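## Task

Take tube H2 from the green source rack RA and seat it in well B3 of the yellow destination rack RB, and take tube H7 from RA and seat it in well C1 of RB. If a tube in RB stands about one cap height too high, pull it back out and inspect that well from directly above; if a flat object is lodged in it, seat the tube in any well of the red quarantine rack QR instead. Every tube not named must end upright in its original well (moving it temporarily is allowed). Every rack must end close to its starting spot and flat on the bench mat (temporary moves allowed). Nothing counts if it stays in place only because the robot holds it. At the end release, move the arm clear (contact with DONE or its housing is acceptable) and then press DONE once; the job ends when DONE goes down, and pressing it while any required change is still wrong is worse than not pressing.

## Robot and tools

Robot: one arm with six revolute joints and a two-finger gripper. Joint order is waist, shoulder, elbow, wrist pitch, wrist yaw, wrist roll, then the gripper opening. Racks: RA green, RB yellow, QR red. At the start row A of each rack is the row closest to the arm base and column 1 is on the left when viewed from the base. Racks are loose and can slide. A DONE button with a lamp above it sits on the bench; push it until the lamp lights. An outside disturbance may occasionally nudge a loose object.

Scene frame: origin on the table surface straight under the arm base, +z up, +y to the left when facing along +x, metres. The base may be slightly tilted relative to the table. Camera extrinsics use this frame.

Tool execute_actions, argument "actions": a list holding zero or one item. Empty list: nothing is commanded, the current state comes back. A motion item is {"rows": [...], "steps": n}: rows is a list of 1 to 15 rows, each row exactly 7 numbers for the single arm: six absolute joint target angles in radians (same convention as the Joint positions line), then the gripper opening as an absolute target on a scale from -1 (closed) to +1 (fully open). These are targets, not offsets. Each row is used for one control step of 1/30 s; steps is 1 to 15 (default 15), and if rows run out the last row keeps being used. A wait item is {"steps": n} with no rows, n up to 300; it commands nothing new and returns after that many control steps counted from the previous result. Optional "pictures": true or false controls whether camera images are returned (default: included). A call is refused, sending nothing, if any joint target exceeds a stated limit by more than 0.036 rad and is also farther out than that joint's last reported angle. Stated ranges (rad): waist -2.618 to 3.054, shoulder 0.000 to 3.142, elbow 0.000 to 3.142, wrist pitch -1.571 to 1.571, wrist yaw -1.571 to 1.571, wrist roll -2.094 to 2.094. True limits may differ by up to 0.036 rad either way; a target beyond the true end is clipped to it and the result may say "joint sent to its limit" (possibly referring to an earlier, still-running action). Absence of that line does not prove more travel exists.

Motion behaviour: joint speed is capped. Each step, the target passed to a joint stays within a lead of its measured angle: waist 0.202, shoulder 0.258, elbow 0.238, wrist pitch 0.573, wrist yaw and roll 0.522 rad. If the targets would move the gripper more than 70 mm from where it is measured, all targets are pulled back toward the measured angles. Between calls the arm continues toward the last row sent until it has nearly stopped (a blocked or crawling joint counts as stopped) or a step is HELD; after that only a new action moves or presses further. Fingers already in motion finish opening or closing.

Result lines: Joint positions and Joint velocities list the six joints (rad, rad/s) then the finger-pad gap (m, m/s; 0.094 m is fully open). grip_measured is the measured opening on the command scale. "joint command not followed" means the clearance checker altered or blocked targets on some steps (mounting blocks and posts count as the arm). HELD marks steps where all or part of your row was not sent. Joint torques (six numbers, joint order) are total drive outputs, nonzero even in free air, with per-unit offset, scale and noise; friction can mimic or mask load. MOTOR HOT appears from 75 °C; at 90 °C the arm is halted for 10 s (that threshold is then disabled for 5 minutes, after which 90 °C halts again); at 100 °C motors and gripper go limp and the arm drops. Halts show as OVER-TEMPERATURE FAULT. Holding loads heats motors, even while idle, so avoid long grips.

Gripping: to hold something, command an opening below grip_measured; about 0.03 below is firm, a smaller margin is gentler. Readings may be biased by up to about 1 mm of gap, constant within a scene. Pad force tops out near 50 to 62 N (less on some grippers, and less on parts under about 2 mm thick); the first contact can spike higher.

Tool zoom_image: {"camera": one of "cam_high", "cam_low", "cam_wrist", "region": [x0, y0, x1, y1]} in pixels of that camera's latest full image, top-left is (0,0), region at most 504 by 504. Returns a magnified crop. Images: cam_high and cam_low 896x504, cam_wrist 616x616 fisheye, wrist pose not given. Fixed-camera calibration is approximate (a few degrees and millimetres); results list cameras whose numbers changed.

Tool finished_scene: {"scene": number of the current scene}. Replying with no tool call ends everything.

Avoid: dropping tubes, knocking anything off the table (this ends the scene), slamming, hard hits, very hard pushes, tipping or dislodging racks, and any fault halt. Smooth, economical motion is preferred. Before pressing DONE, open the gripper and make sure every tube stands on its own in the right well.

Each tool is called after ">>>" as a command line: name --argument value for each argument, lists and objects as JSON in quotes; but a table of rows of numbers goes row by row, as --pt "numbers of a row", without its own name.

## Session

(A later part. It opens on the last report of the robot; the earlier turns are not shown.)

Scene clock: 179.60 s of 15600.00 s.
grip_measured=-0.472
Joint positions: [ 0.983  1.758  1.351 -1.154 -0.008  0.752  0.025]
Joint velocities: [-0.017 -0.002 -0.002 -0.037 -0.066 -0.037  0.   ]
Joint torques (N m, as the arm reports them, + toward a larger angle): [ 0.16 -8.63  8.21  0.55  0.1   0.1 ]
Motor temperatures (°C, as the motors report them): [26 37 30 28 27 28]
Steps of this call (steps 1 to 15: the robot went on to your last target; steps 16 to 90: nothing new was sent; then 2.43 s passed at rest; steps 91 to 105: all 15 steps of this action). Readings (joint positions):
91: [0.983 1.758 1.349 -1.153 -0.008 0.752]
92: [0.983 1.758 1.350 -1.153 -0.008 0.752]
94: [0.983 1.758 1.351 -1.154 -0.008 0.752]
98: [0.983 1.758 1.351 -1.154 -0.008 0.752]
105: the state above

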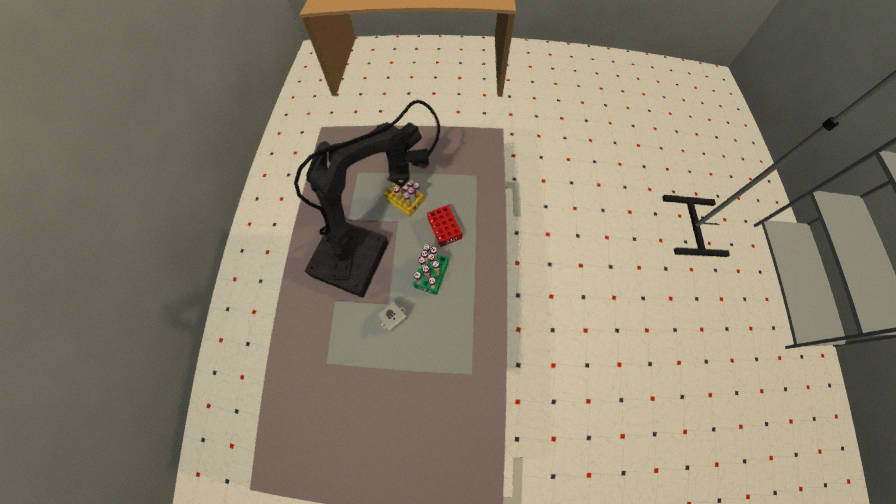

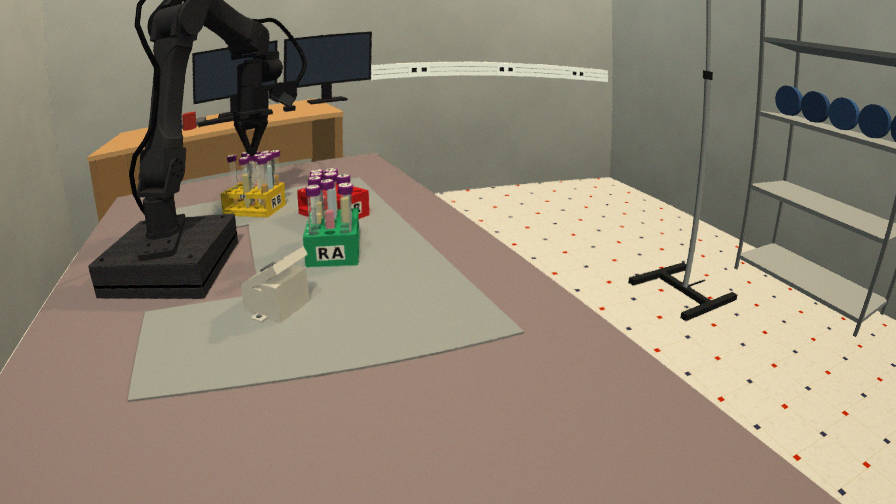

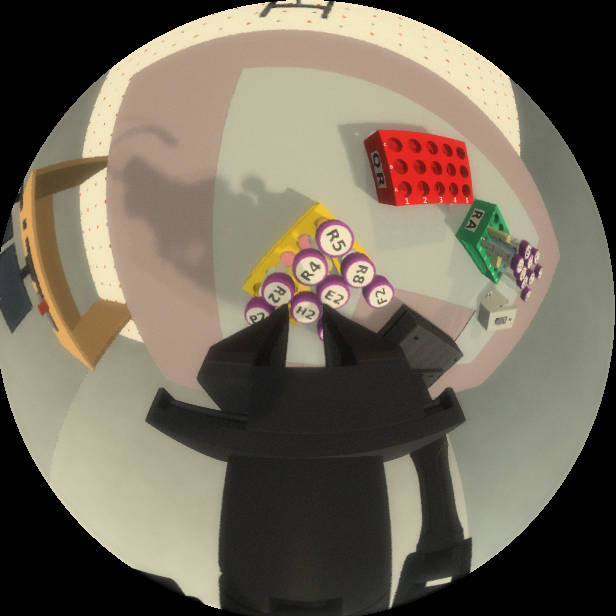

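>>> execute_actions --actions '[{"rows":[[0.985,1.73,1.41,-1.17,0,0.76,-0.45],[0.985,1.72,1.44,-1.2,0,0.76,-0.42],[0.985,1.71,1.46,-1.22,0,0.78,-0.4],[0.97,1.7,1.47,-1.24,0,0.8,-0.38],[0.94,1.69,1.47,-1.25,0,0.83,-0.38],[0.9,1.685,1.47,-1.25,0,0.86,-0.38],[0.85,1.682,1.47,-1.25,0,0.89,-0.38],[0.79,1.682,1.47,-1.25,0,0.92,-0.38],[0.73,1.682,1.47,-1.25,0,0.95,-0.38],[0.67,1.682,1.47,-1.25,0,0.98,-0.38],[0.61,1.682,1.47,-1.25,0,1.01,-0.38],[0.55,1.682,1.47,-1.25,0,1.04,-0.38],[0.49,1.682,1.47,-1.25,0,1.07,-0.38],[0.43,1.682,1.47,-1.25,0,1.1,-0.38],[0.37,1.682,1.46,-1.24,0,1.13,-0.38]],"steps":15}]' --pictures false

>>> execute_actions --actions '[{"rows":[[0.31,1.682,1.45,-1.23,0,1.16,-0.38],[0.26,1.682,1.44,-1.22,0,1.16,-0.38],[0.22,1.682,1.425,-1.21,0,1.16,-0.38],[0.18,1.682,1.41,-1.2,0,1.16,-0.38],[0.15,1.682,1.395,-1.19,0,1.16,-0.38],[0.13,1.682,1.38,-1.18,0,1.16,-0.38],[0.115,1.682,1.37,-1.175,0,1.16,-0.38],[0.105,1.682,1.36,-1.17,0,1.16,-0.38],[0.098,1.682,1.35,-1.17,0,1.16,-0.38],[0.095,1.682,1.34,-1.17,0,1.16,-0.38],[0.095,1.682,1.335,-1.17,0,1.16,-0.38]],"steps":15}]' --pictures false

>>> execute_actions --actions '[{"steps":10}]'

>>> zoom_image --camera "cam_wrist" --region '[220, 230, 380, 380]'

>>> zoom_image --camera "cam_low" --region '[200, 100, 400, 270]'

Scene clock: 191.50 s of 15600.00 s.
grip_measured=-0.381
Joint positions: [ 0.469  1.707  1.447 -1.212 -0.016  1.003  0.029]
Joint velocities: [-1.746  0.007 -0.007 -0.007  0.154  0.755  0.   ]
Joint torques (N m, as the arm reports them, + toward a larger angle): [ 0.53 -9.34  7.19  0.35  0.14  0.08]
Motor temperatures (°C, as the motors report them): [26 38 31 28 27 28]
Steps of this call (steps 1 to 15: the robot went on to your last target; steps 16 to 90: nothing new was sent; then 8.40 s passed at rest; steps 91 to 105: all 15 steps of this action). Readings (joint positions):
91: [0.983 1.758 1.356 -1.159 -0.008 0.752]
92: [0.983 1.758 1.365 -1.167 -0.008 0.752]
94: [0.983 1.756 1.400 -1.189 -0.008 0.761]
98: [0.908 1.719 1.440 -1.207 -0.021 0.822]
105: the state above

Scene clock: 192.00 s of 15600.00 s.
grip_measured=-0.381
Joint positions: [ 0.094  1.707  1.335 -1.191 -0.004  1.147  0.029]
Joint velocities: [-0.017  0.002 -0.002  0.007 -0.037 -0.007 -0.   ]
Joint torques (N m, as the arm reports them, + toward a larger angle): [-0.01 -9.08  5.78  0.57  0.08  0.1 ]
Motor temperatures (°C, as the motors report them): [26 38 31 28 27 28]
Steps of this call (steps 1 to 15: all 15 steps of this action). Readings (joint positions):
1: [0.408 1.707 1.447 -1.212 -0.014 1.032]
2: [0.349 1.707 1.447 -1.212 -0.013 1.056]
4: [0.245 1.707 1.441 -1.207 -0.009 1.091]
8: [0.117 1.707 1.386 -1.192 -0.002 1.128]
15: the state above

Scene clock: 192.33 s of 15600.00 s.
grip_measured=-0.381
Joint positions: [ 0.094  1.707  1.335 -1.188 -0.005  1.151  0.029]
Joint velocities: [ 0.012 -0.007 -0.032 -0.022 -0.037 -0.007 -0.   ]
Joint torques (N m, as the arm reports them, + toward a larger angle): [ 0.   -9.16  5.92  0.6   0.07  0.08]
Motor temperatures (°C, as the motors report them): [26 38 31 28 27 28]
Steps of this call (steps 1 to 10: the robot went on to your last target). Readings (joint positions):
1: [0.094 1.707 1.335 -1.190 -0.005 1.148]
2: [0.094 1.707 1.335 -1.189 -0.005 1.149]
4: [0.094 1.707 1.335 -1.189 -0.005 1.149]
8: [0.094 1.707 1.335 -1.188 -0.005 1.151]
10: the state above

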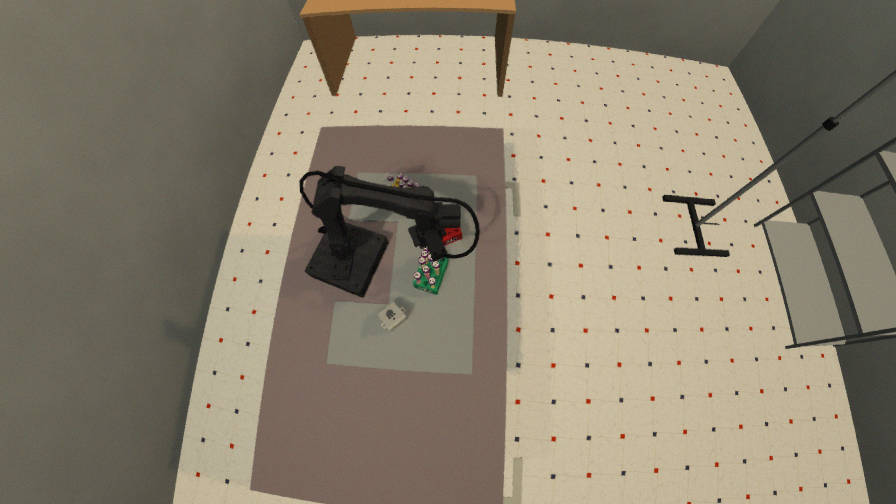

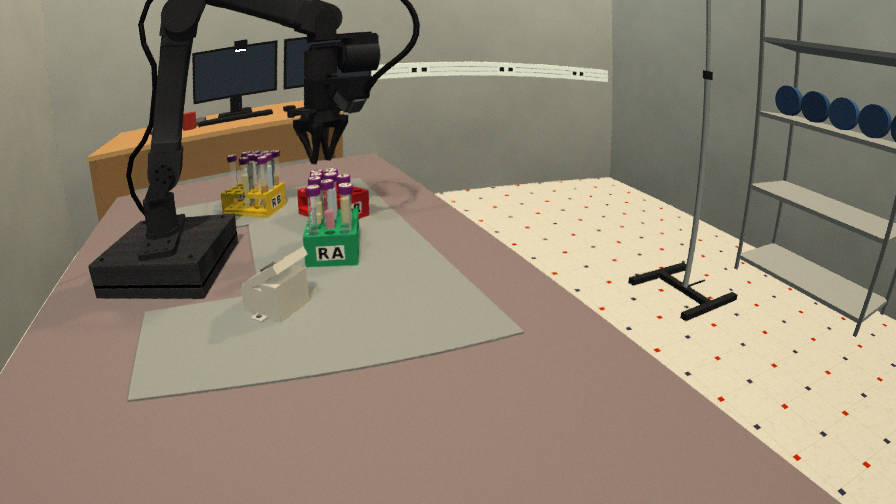

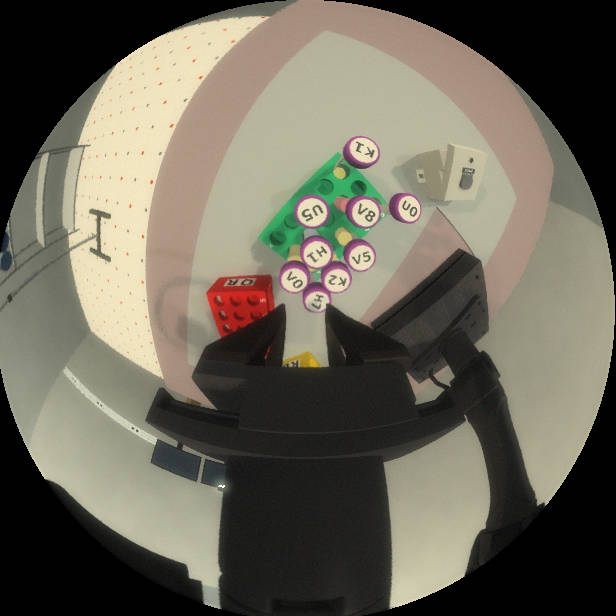

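Region (220, 230, 380, 380) of cam_wrist's 616x616 image, scaled by 3.150, with more detail than that image has; it fills the top 472 rows of this view, and the rest is white.

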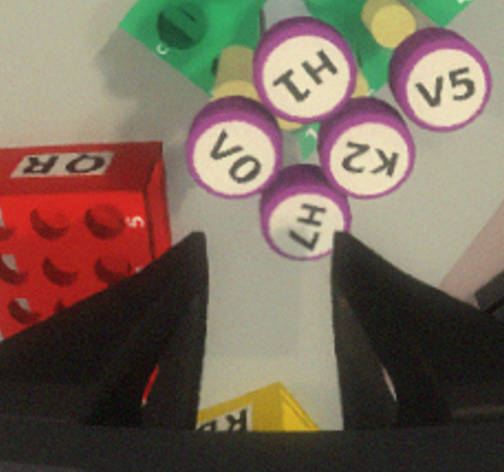

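Region (200, 100, 400, 270) of cam_low's 896x504 image, scaled by 2.520, with more detail than that image has; it fills the top 428 rows of this view, and the rest is white.

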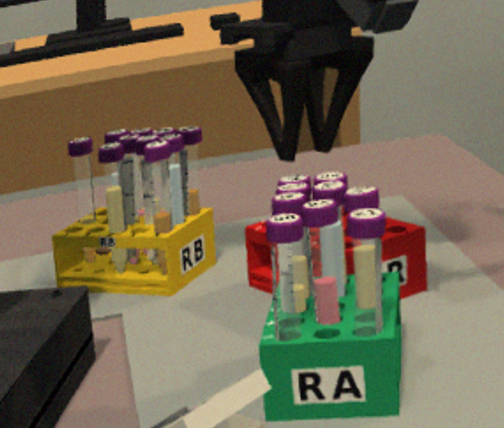

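>>> execute_actions --actions '[{"rows":[[0.085,1.672,1.33,-1.17,0,1.14,-0.38],[0.077,1.664,1.325,-1.17,0,1.14,-0.38],[0.071,1.658,1.32,-1.165,0,1.14,-0.38],[0.071,1.658,1.31,-1.155,0,1.14,-0.38],[0.071,1.658,1.3,-1.145,0,1.14,-0.38],[0.071,1.658,1.29,-1.135,0,1.14,-0.38],[0.071,1.658,1.28,-1.125,0,1.14,-0.38],[0.071,1.658,1.27,-1.117,0,1.14,-0.38],[0.071,1.658,1.262,-1.113,0,1.14,-0.38]],"steps":15}]' --pictures false

>>> execute_actions --actions '[{"steps":8}]'

>>> zoom_image --camera "cam_wrist" --region '[220, 230, 380, 380]'

Scene clock: 198.00 s of 15600.00 s.
grip_measured=-0.381
Joint positions: [ 0.077  1.687  1.263 -1.141 -0.007  1.148  0.029]
Joint velocities: [ 0.012  0.012 -0.012  0.007 -0.037  0.007  0.   ]
Joint torques (N m, as the arm reports them, + toward a larger angle): [-0.77 -9.1   5.69  0.56  0.09 -0.08]
Motor temperatures (°C, as the motors report them): [26 38 31 28 27 28]
Steps of this call (steps 1 to 15: the robot went on to your last target; steps 16 to 90: nothing new was sent; then 2.17 s passed at rest; steps 91 to 105: all 15 steps of this action). Readings (joint positions):
91: [0.094 1.707 1.335 -1.187 -0.005 1.151]
92: [0.093 1.707 1.335 -1.187 -0.006 1.150]
94: [0.087 1.701 1.328 -1.180 -0.006 1.149]
98: [0.077 1.687 1.294 -1.160 -0.006 1.149]
105: the state above

Scene clock: 198.27 s of 15600.00 s.
grip_measured=-0.381
Joint positions: [ 0.077  1.687  1.263 -1.132 -0.007  1.148  0.029]
Joint velocities: [-0.002 -0.012 -0.002  0.037 -0.051 -0.051  0.001]
Joint torques (N m, as the arm reports them, + toward a larger angle): [-0.76 -9.13  5.72  0.59  0.1  -0.1 ]
Motor temperatures (°C, as the motors report them): [26 38 31 28 27 28]
Steps of this call (steps 1 to 8: the robot went on to your last target). Readings (joint positions):
1: [0.077 1.687 1.263 -1.138 -0.007 1.148]
2: [0.077 1.687 1.263 -1.136 -0.007 1.148]
4: [0.077 1.687 1.263 -1.134 -0.007 1.148]
8: the state above

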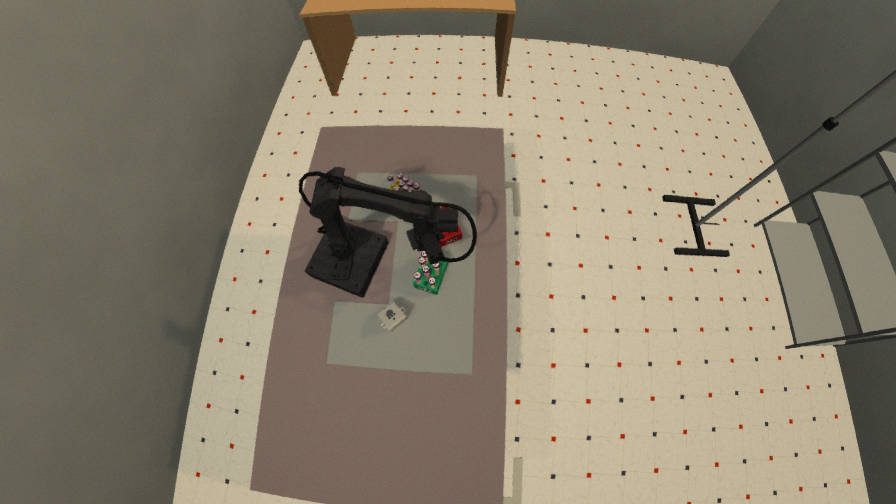

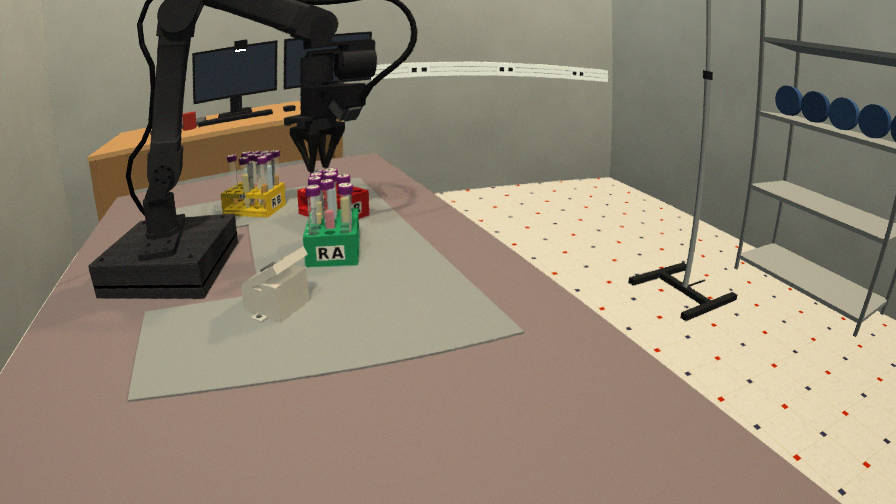

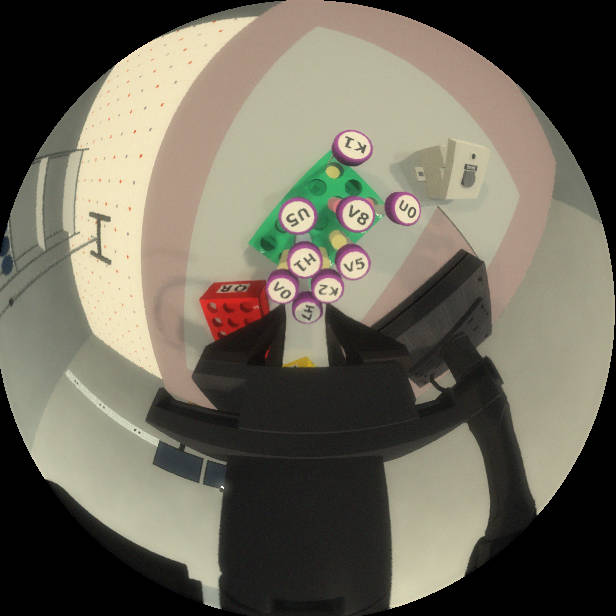

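Region (220, 230, 380, 380) of cam_wrist's 616x616 image, scaled by 3.150, with more detail than that image has; it fills the top 472 rows of this view, and the rest is white.

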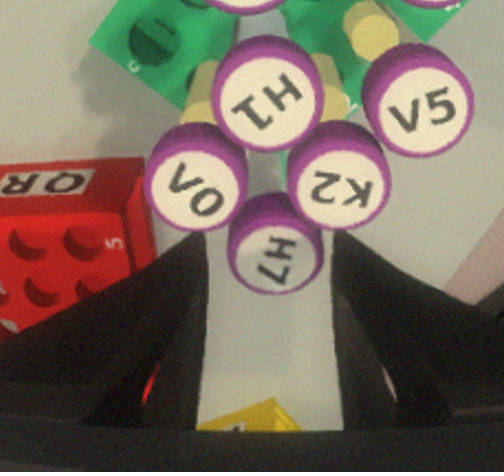

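>>> execute_actions --actions '[{"rows":[[0.071,1.67,1.255,-1.095,0,1.14,-0.4],[0.071,1.67,1.248,-1.085,0,1.14,-0.4],[0.071,1.67,1.241,-1.077,0,1.14,-0.4],[0.071,1.67,1.234,-1.069,0,1.14,-0.4],[0.071,1.67,1.227,-1.061,0,1.14,-0.4],[0.071,1.67,1.22,-1.054,0,1.14,-0.4],[0.071,1.67,1.213,-1.048,0,1.14,-0.4],[0.071,1.67,1.206,-1.044,0,1.14,-0.4],[0.071,1.67,1.198,-1.044,0,1.14,-0.4]],"steps":15}]'

>>> zoom_image --camera "cam_wrist" --region '[220, 230, 380, 380]'

Scene clock: 202.73 s of 15600.00 s.
grip_measured=-0.399
Joint positions: [ 0.077  1.669  1.232 -1.082 -0.008  1.148  0.028]
Joint velocities: [-0.002 -0.007  0.002  0.022 -0.022  0.037 -0.   ]
Joint torques (N m, as the arm reports them, + toward a larger angle): [-0.72 -6.75  3.08  0.76  0.09 -0.1 ]
Motor temperatures (°C, as the motors report them): [26 38 30 28 27 28]
Steps of this call (steps 1 to 30: the robot went on to your last target; steps 31 to 90: nothing new was sent; then 0.97 s passed at rest; steps 91 to 105: all 15 steps of this action). Readings (joint positions):
91: [0.077 1.687 1.263 -1.129 -0.007 1.148]
92: [0.077 1.687 1.262 -1.124 -0.007 1.148]
94: [0.077 1.687 1.254 -1.110 -0.007 1.148]
98: [0.077 1.679 1.243 -1.093 -0.008 1.148]
105: the state above

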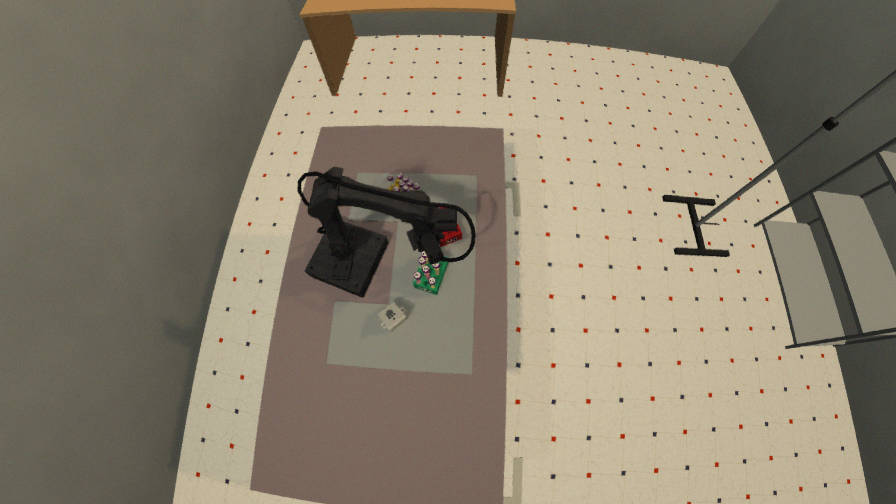

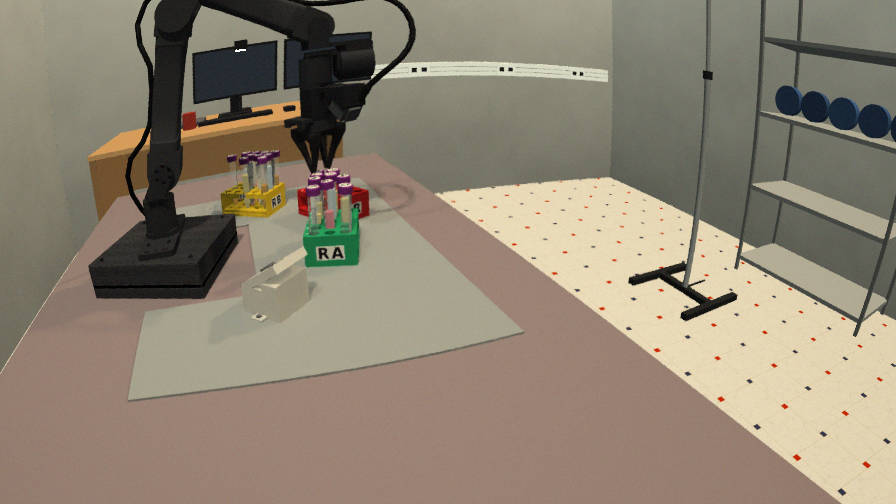

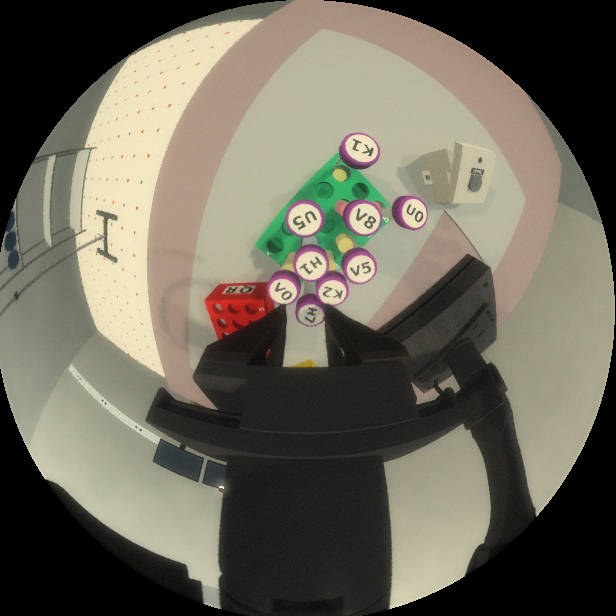

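Region (220, 230, 380, 380) of cam_wrist's 616x616 image, scaled by 3.150, with more detail than that image has; it fills the top 472 rows of this view, and the rest is white.

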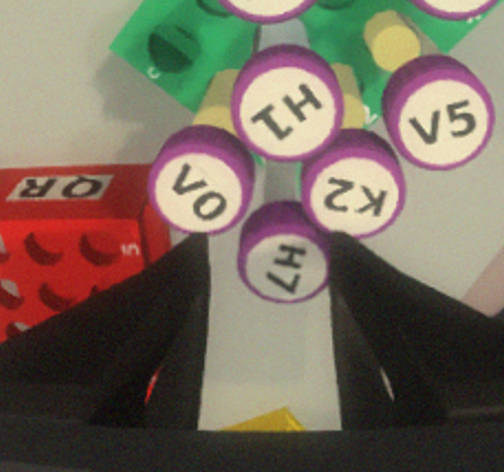

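>>> execute_actions --actions '[{"rows":[[0.075,1.665,1.26,-1.09,0,1.14,-0.36],[0.075,1.665,1.275,-1.11,0,1.14,-0.36],[0.075,1.665,1.287,-1.13,0,1.14,-0.36],[0.078,1.665,1.287,-1.15,0,1.14,-0.36],[0.082,1.665,1.287,-1.155,0,1.14,-0.36],[0.087,1.665,1.287,-1.155,0,1.14,-0.36],[0.093,1.667,1.287,-1.152,0,1.14,-0.36]],"steps":15}]'

>>> zoom_image --camera "cam_wrist" --region '[220, 230, 380, 380]'

Scene clock: 208.00 s of 15600.00 s.
grip_measured=-0.361
Joint positions: [ 0.086  1.669  1.255 -1.135 -0.008  1.148  0.03 ]
Joint velocities: [ 0.002 -0.007 -0.012 -0.037 -0.022  0.051 -0.001]
Joint torques (N m, as the arm reports them, + toward a larger angle): [ 0.57 -6.98  8.56  0.37  0.08 -0.09]
Motor temperatures (°C, as the motors report them): [26 38 30 28 27 28]
Steps of this call (steps 1 to 15: the robot went on to your last target; steps 16 to 90: nothing new was sent; then 1.77 s passed at rest; steps 91 to 105: all 15 steps of this action). Readings (joint positions):
91: [0.077 1.669 1.234 -1.084 -0.008 1.148]
92: [0.077 1.669 1.238 -1.086 -0.008 1.148]
94: [0.077 1.669 1.246 -1.098 -0.008 1.148]
98: [0.080 1.669 1.255 -1.120 -0.008 1.148]
105: the state above

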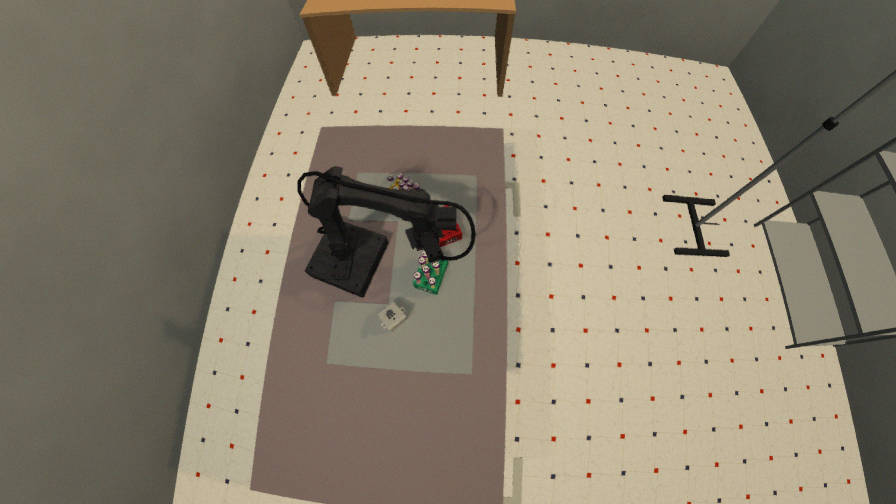

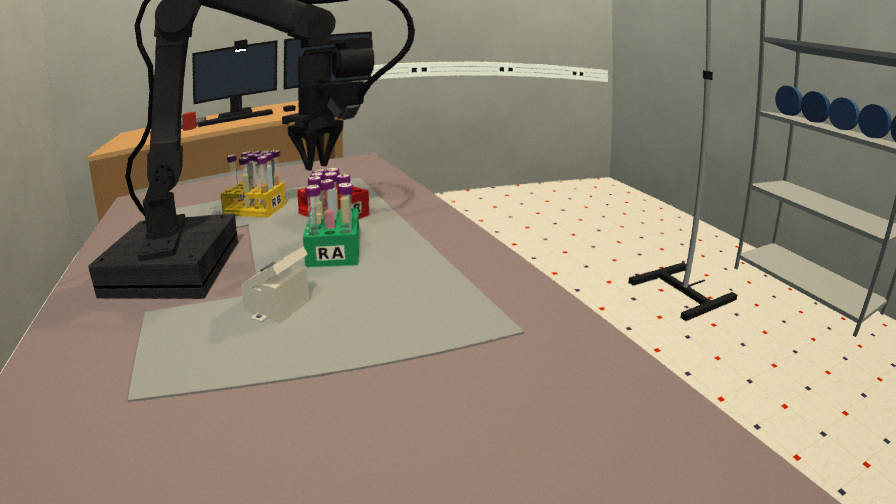

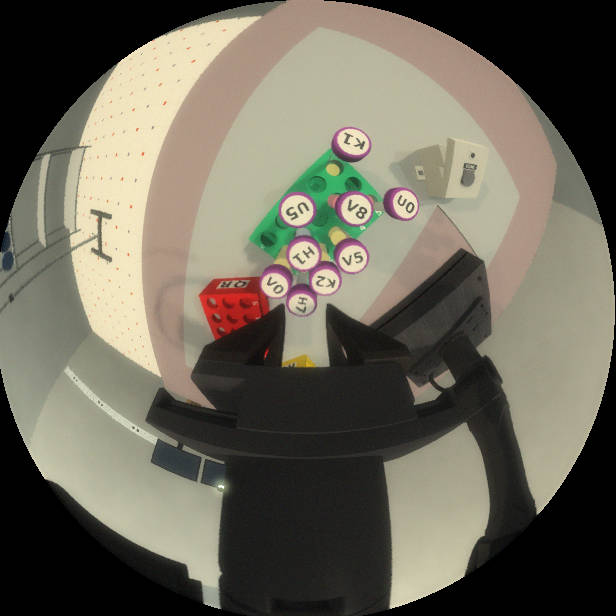

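Region (220, 230, 380, 380) of cam_wrist's 616x616 image, scaled by 3.150, with more detail than that image has; it fills the top 472 rows of this view, and the rest is white.

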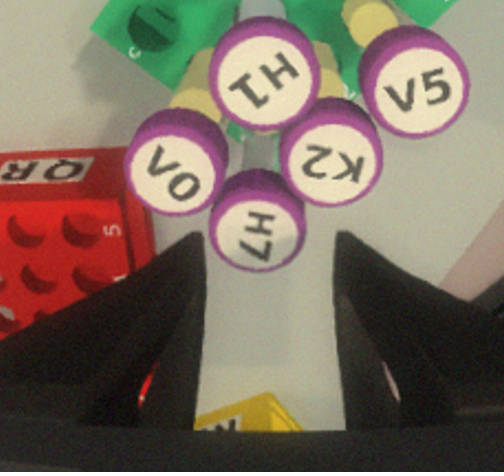

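>>> execute_actions --actions '[{"rows":[[0.088,1.667,1.28,-1.11,0,1.14,-0.36],[0.088,1.667,1.28,-1.1,0,1.14,-0.36],[0.088,1.667,1.28,-1.1,0,1.14,-0.36],[0.088,1.667,1.28,-1.1,0,1.14,-0.36],[0.088,1.67,1.28,-1.1,0,1.14,-0.36],[0.088,1.675,1.28,-1.1,0,1.14,-0.36],[0.088,1.68,1.28,-1.1,0,1.14,-0.36],[0.088,1.685,1.28,-1.1,0,1.14,-0.36],[0.088,1.69,1.28,-1.1,0,1.14,-0.36],[0.088,1.695,1.28,-1.1,0,1.14,-0.36],[0.088,1.7,1.28,-1.1,0,1.14,-0.36]],"steps":15}]'

>>> zoom_image --camera "cam_wrist" --region '[220, 230, 380, 380]'

Scene clock: 213.60 s of 15600.00 s.
grip_measured=-0.361
Joint positions: [ 0.086  1.691  1.259 -1.115 -0.01   1.148  0.03 ]
Joint velocities: [-0.007 -0.012 -0.002  0.007 -0.051 -0.007 -0.   ]
Joint torques (N m, as the arm reports them, + toward a larger angle): [ 0.01 -6.27  7.63  0.53  0.16 -0.06]
Motor temperatures (°C, as the motors report them): [26 38 31 27 27 28]
Steps of this call (steps 1 to 15: the robot went on to your last target; steps 16 to 120: nothing new was sent; then 1.10 s passed at rest; steps 121 to 135: all 15 steps of this action). Readings (joint positions):
121: [0.086 1.669 1.255 -1.136 -0.008 1.148]
122: [0.086 1.669 1.255 -1.134 -0.008 1.148]
124: [0.086 1.669 1.255 -1.128 -0.008 1.148]
128: [0.086 1.672 1.255 -1.121 -0.008 1.148]
135: the state above

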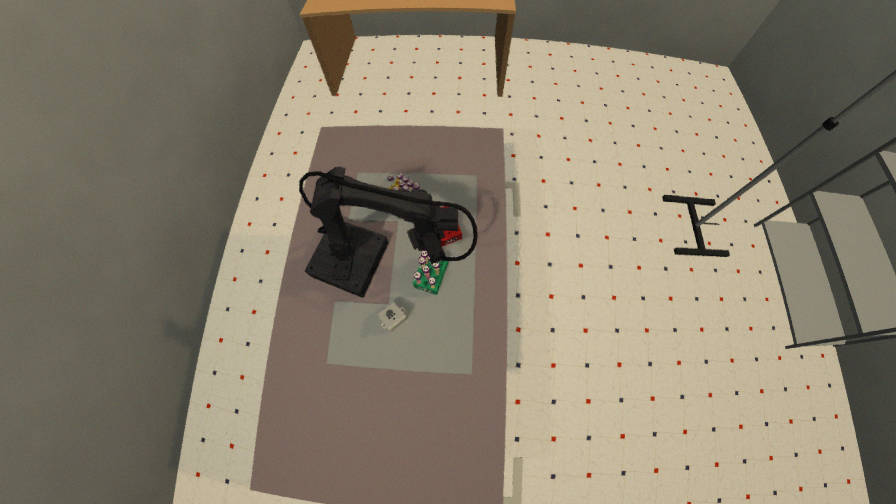

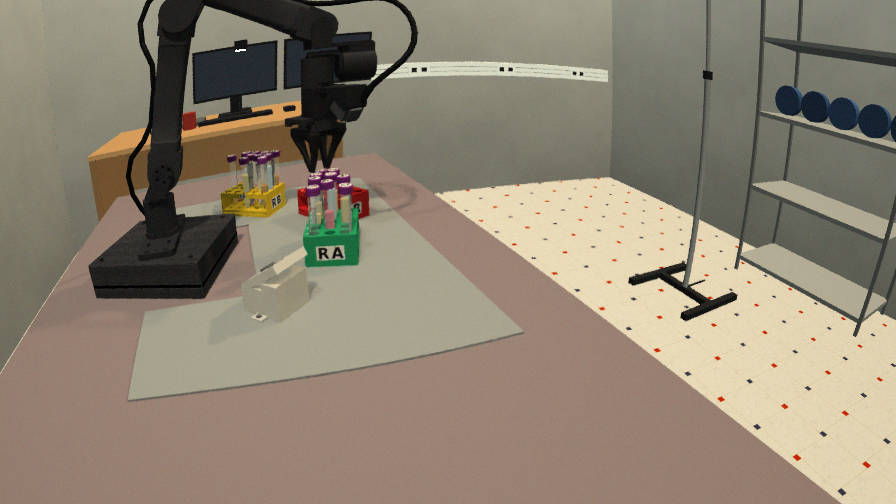

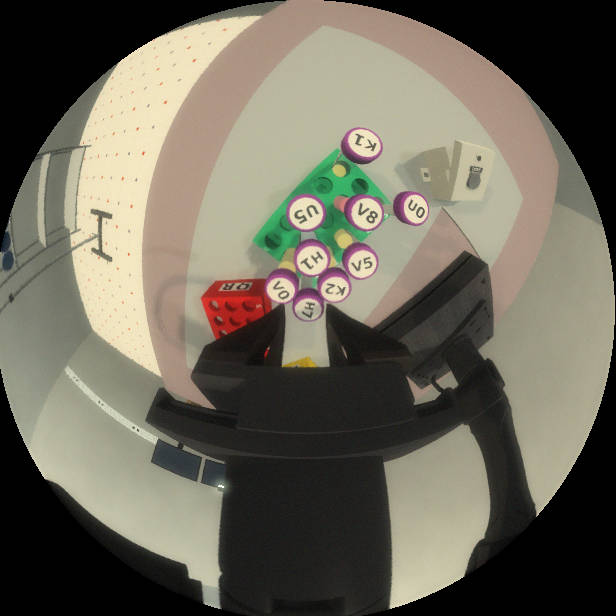

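Region (220, 230, 380, 380) of cam_wrist's 616x616 image, scaled by 3.150, with more detail than that image has; it fills the top 472 rows of this view, and the rest is white.

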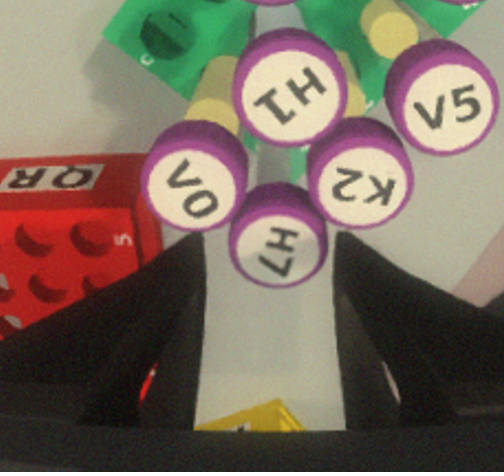

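>>> execute_actions --actions '[{"rows":[[0.088,1.67,1.285,-1.11,0,1.13,-0.36],[0.088,1.66,1.285,-1.12,0,1.11,-0.37],[0.088,1.655,1.285,-1.13,0,1.08,-0.38],[0.09,1.655,1.285,-1.135,0,1.05,-0.4],[0.092,1.655,1.285,-1.135,0,1.02,-0.41],[0.095,1.655,1.285,-1.135,0,1.0,-0.42]],"steps":15}]'

>>> zoom_image --camera "cam_wrist" --region '[220, 230, 380, 380]'

Scene clock: 218.60 s of 15600.00 s.
grip_measured=-0.419
Joint positions: [ 0.086  1.688  1.259 -1.121 -0.01   1.018  0.027]
Joint velocities: [-0.002 -0.002  0.002 -0.007  0.022 -0.081 -0.001]
Joint torques (N m, as the arm reports them, + toward a larger angle): [ 0.75 -9.51  8.06  0.35  0.12 -0.1 ]
Motor temperatures (°C, as the motors report them): [26 37 31 27 27 28]
Steps of this call (steps 1 to 15: the robot went on to your last target; steps 16 to 90: nothing new was sent; then 1.50 s passed at rest; steps 91 to 105: all 15 steps of this action). Readings (joint positions):
91: [0.086 1.691 1.259 -1.114 -0.010 1.146]
92: [0.086 1.691 1.259 -1.114 -0.010 1.141]
94: [0.086 1.689 1.259 -1.115 -0.010 1.119]
98: [0.086 1.688 1.259 -1.119 -0.010 1.056]
105: the state above

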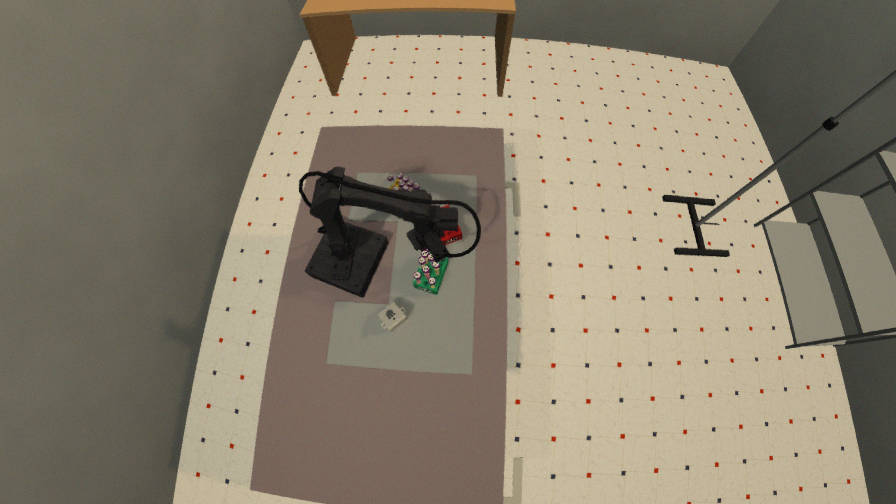

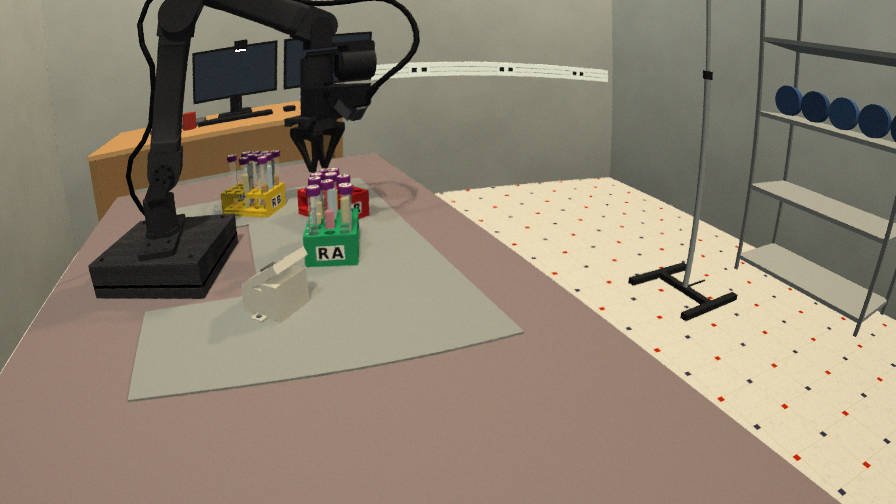

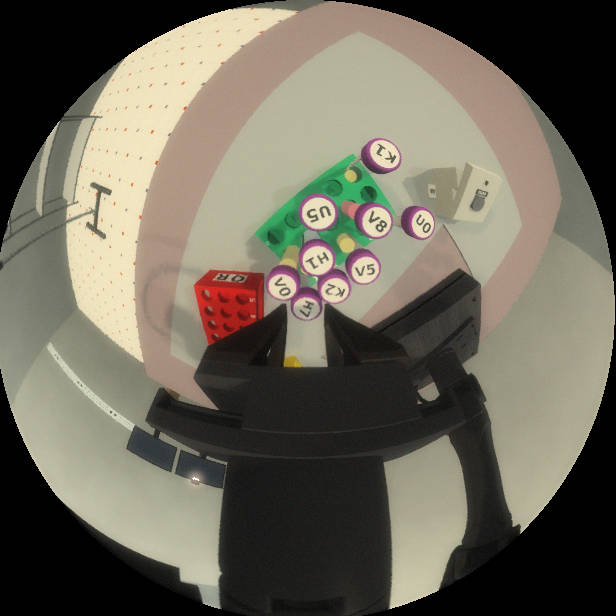

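Region (220, 230, 380, 380) of cam_wrist's 616x616 image, scaled by 3.150, with more detail than that image has; it fills the top 472 rows of this view, and the rest is white.

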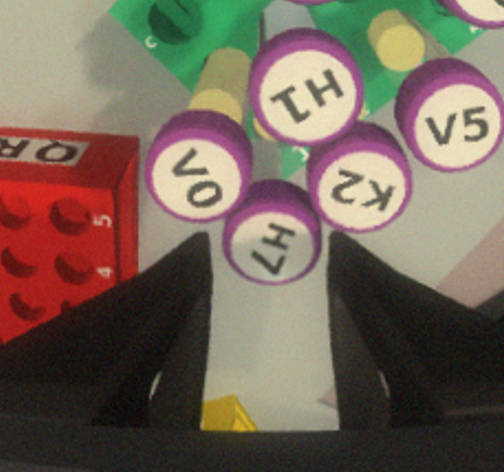

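>>> execute_actions --actions '[{"rows":[[0.099,1.675,1.27,-1.11,0,1.0,-0.42],[0.099,1.685,1.262,-1.105,0,1.0,-0.42],[0.099,1.69,1.258,-1.1,0,1.0,-0.42],[0.099,1.694,1.254,-1.097,0,1.0,-0.42],[0.099,1.698,1.25,-1.093,0,1.0,-0.42],[0.099,1.702,1.246,-1.089,0,1.0,-0.42],[0.099,1.704,1.242,-1.085,0,1.0,-0.42],[0.099,1.704,1.238,-1.081,0,1.0,-0.42],[0.099,1.704,1.234,-1.077,0,1.0,-0.42],[0.099,1.704,1.23,-1.073,0,1.0,-0.42],[0.099,1.704,1.226,-1.069,0,1.0,-0.42],[0.099,1.704,1.222,-1.066,0,1.0,-0.42]],"steps":15}]'

>>> zoom_image --camera "cam_wrist" --region '[220, 230, 380, 380]'

Scene clock: 226.27 s of 15600.00 s.
grip_measured=-0.419
Joint positions: [ 0.092  1.706  1.225 -1.093 -0.01   1.008  0.027]
Joint velocities: [-0.002  0.002 -0.017 -0.037  0.125 -0.022  0.001]
Joint torques (N m, as the arm reports them, + toward a larger angle): [ 0.64 -7.29  5.58  0.59  0.14 -0.09]
Motor temperatures (°C, as the motors report them): [26 38 31 27 27 28]
Steps of this call (steps 1 to 15: the robot went on to your last target; steps 16 to 90: nothing new was sent; then 4.17 s passed at rest; steps 91 to 105: all 15 steps of this action). Readings (joint positions):
91: [0.087 1.688 1.259 -1.122 -0.010 1.008]
92: [0.088 1.688 1.259 -1.122 -0.010 1.008]
94: [0.090 1.688 1.259 -1.121 -0.010 1.008]
98: [0.092 1.695 1.254 -1.110 -0.010 1.008]
105: the state above

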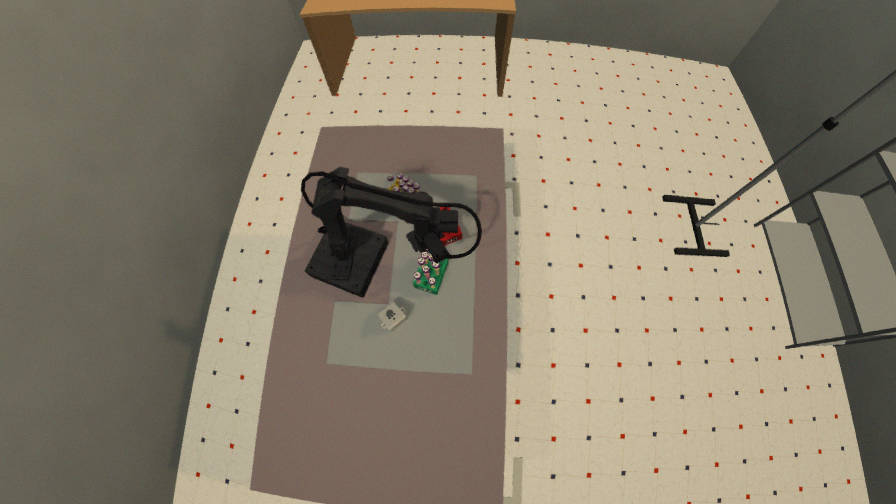

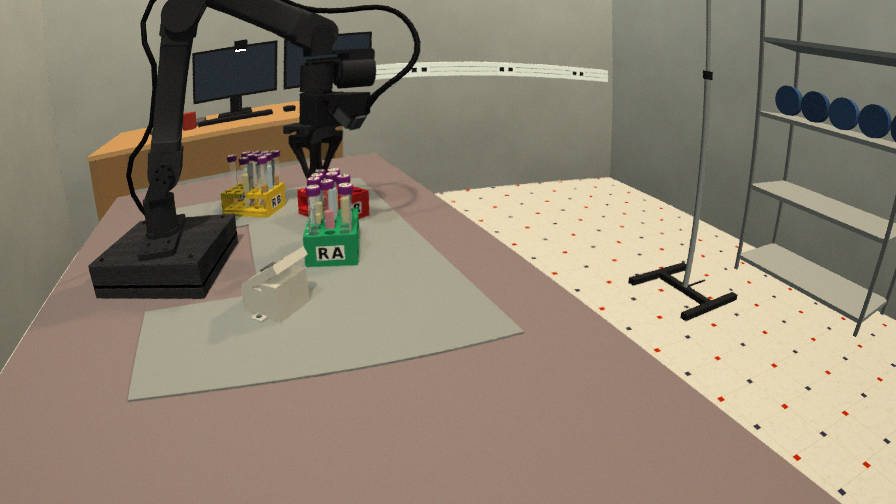

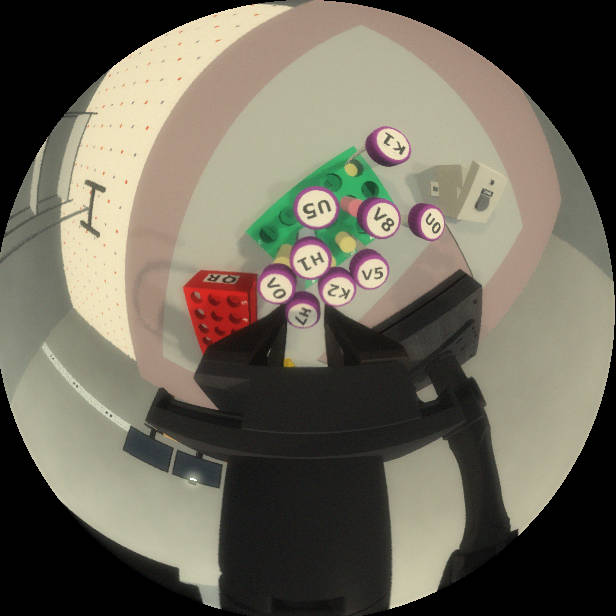

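Region (220, 230, 380, 380) of cam_wrist's 616x616 image, scaled by 3.150, with more detail than that image has; it fills the top 472 rows of this view, and the rest is white.

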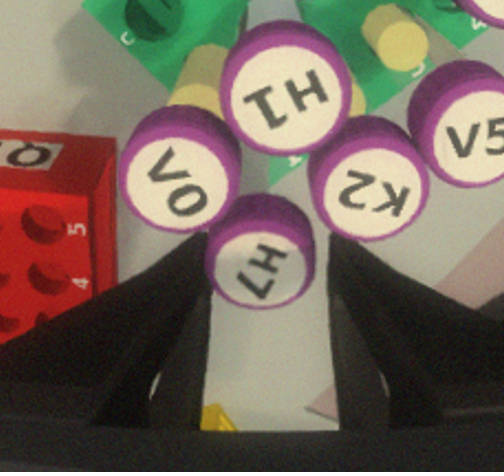

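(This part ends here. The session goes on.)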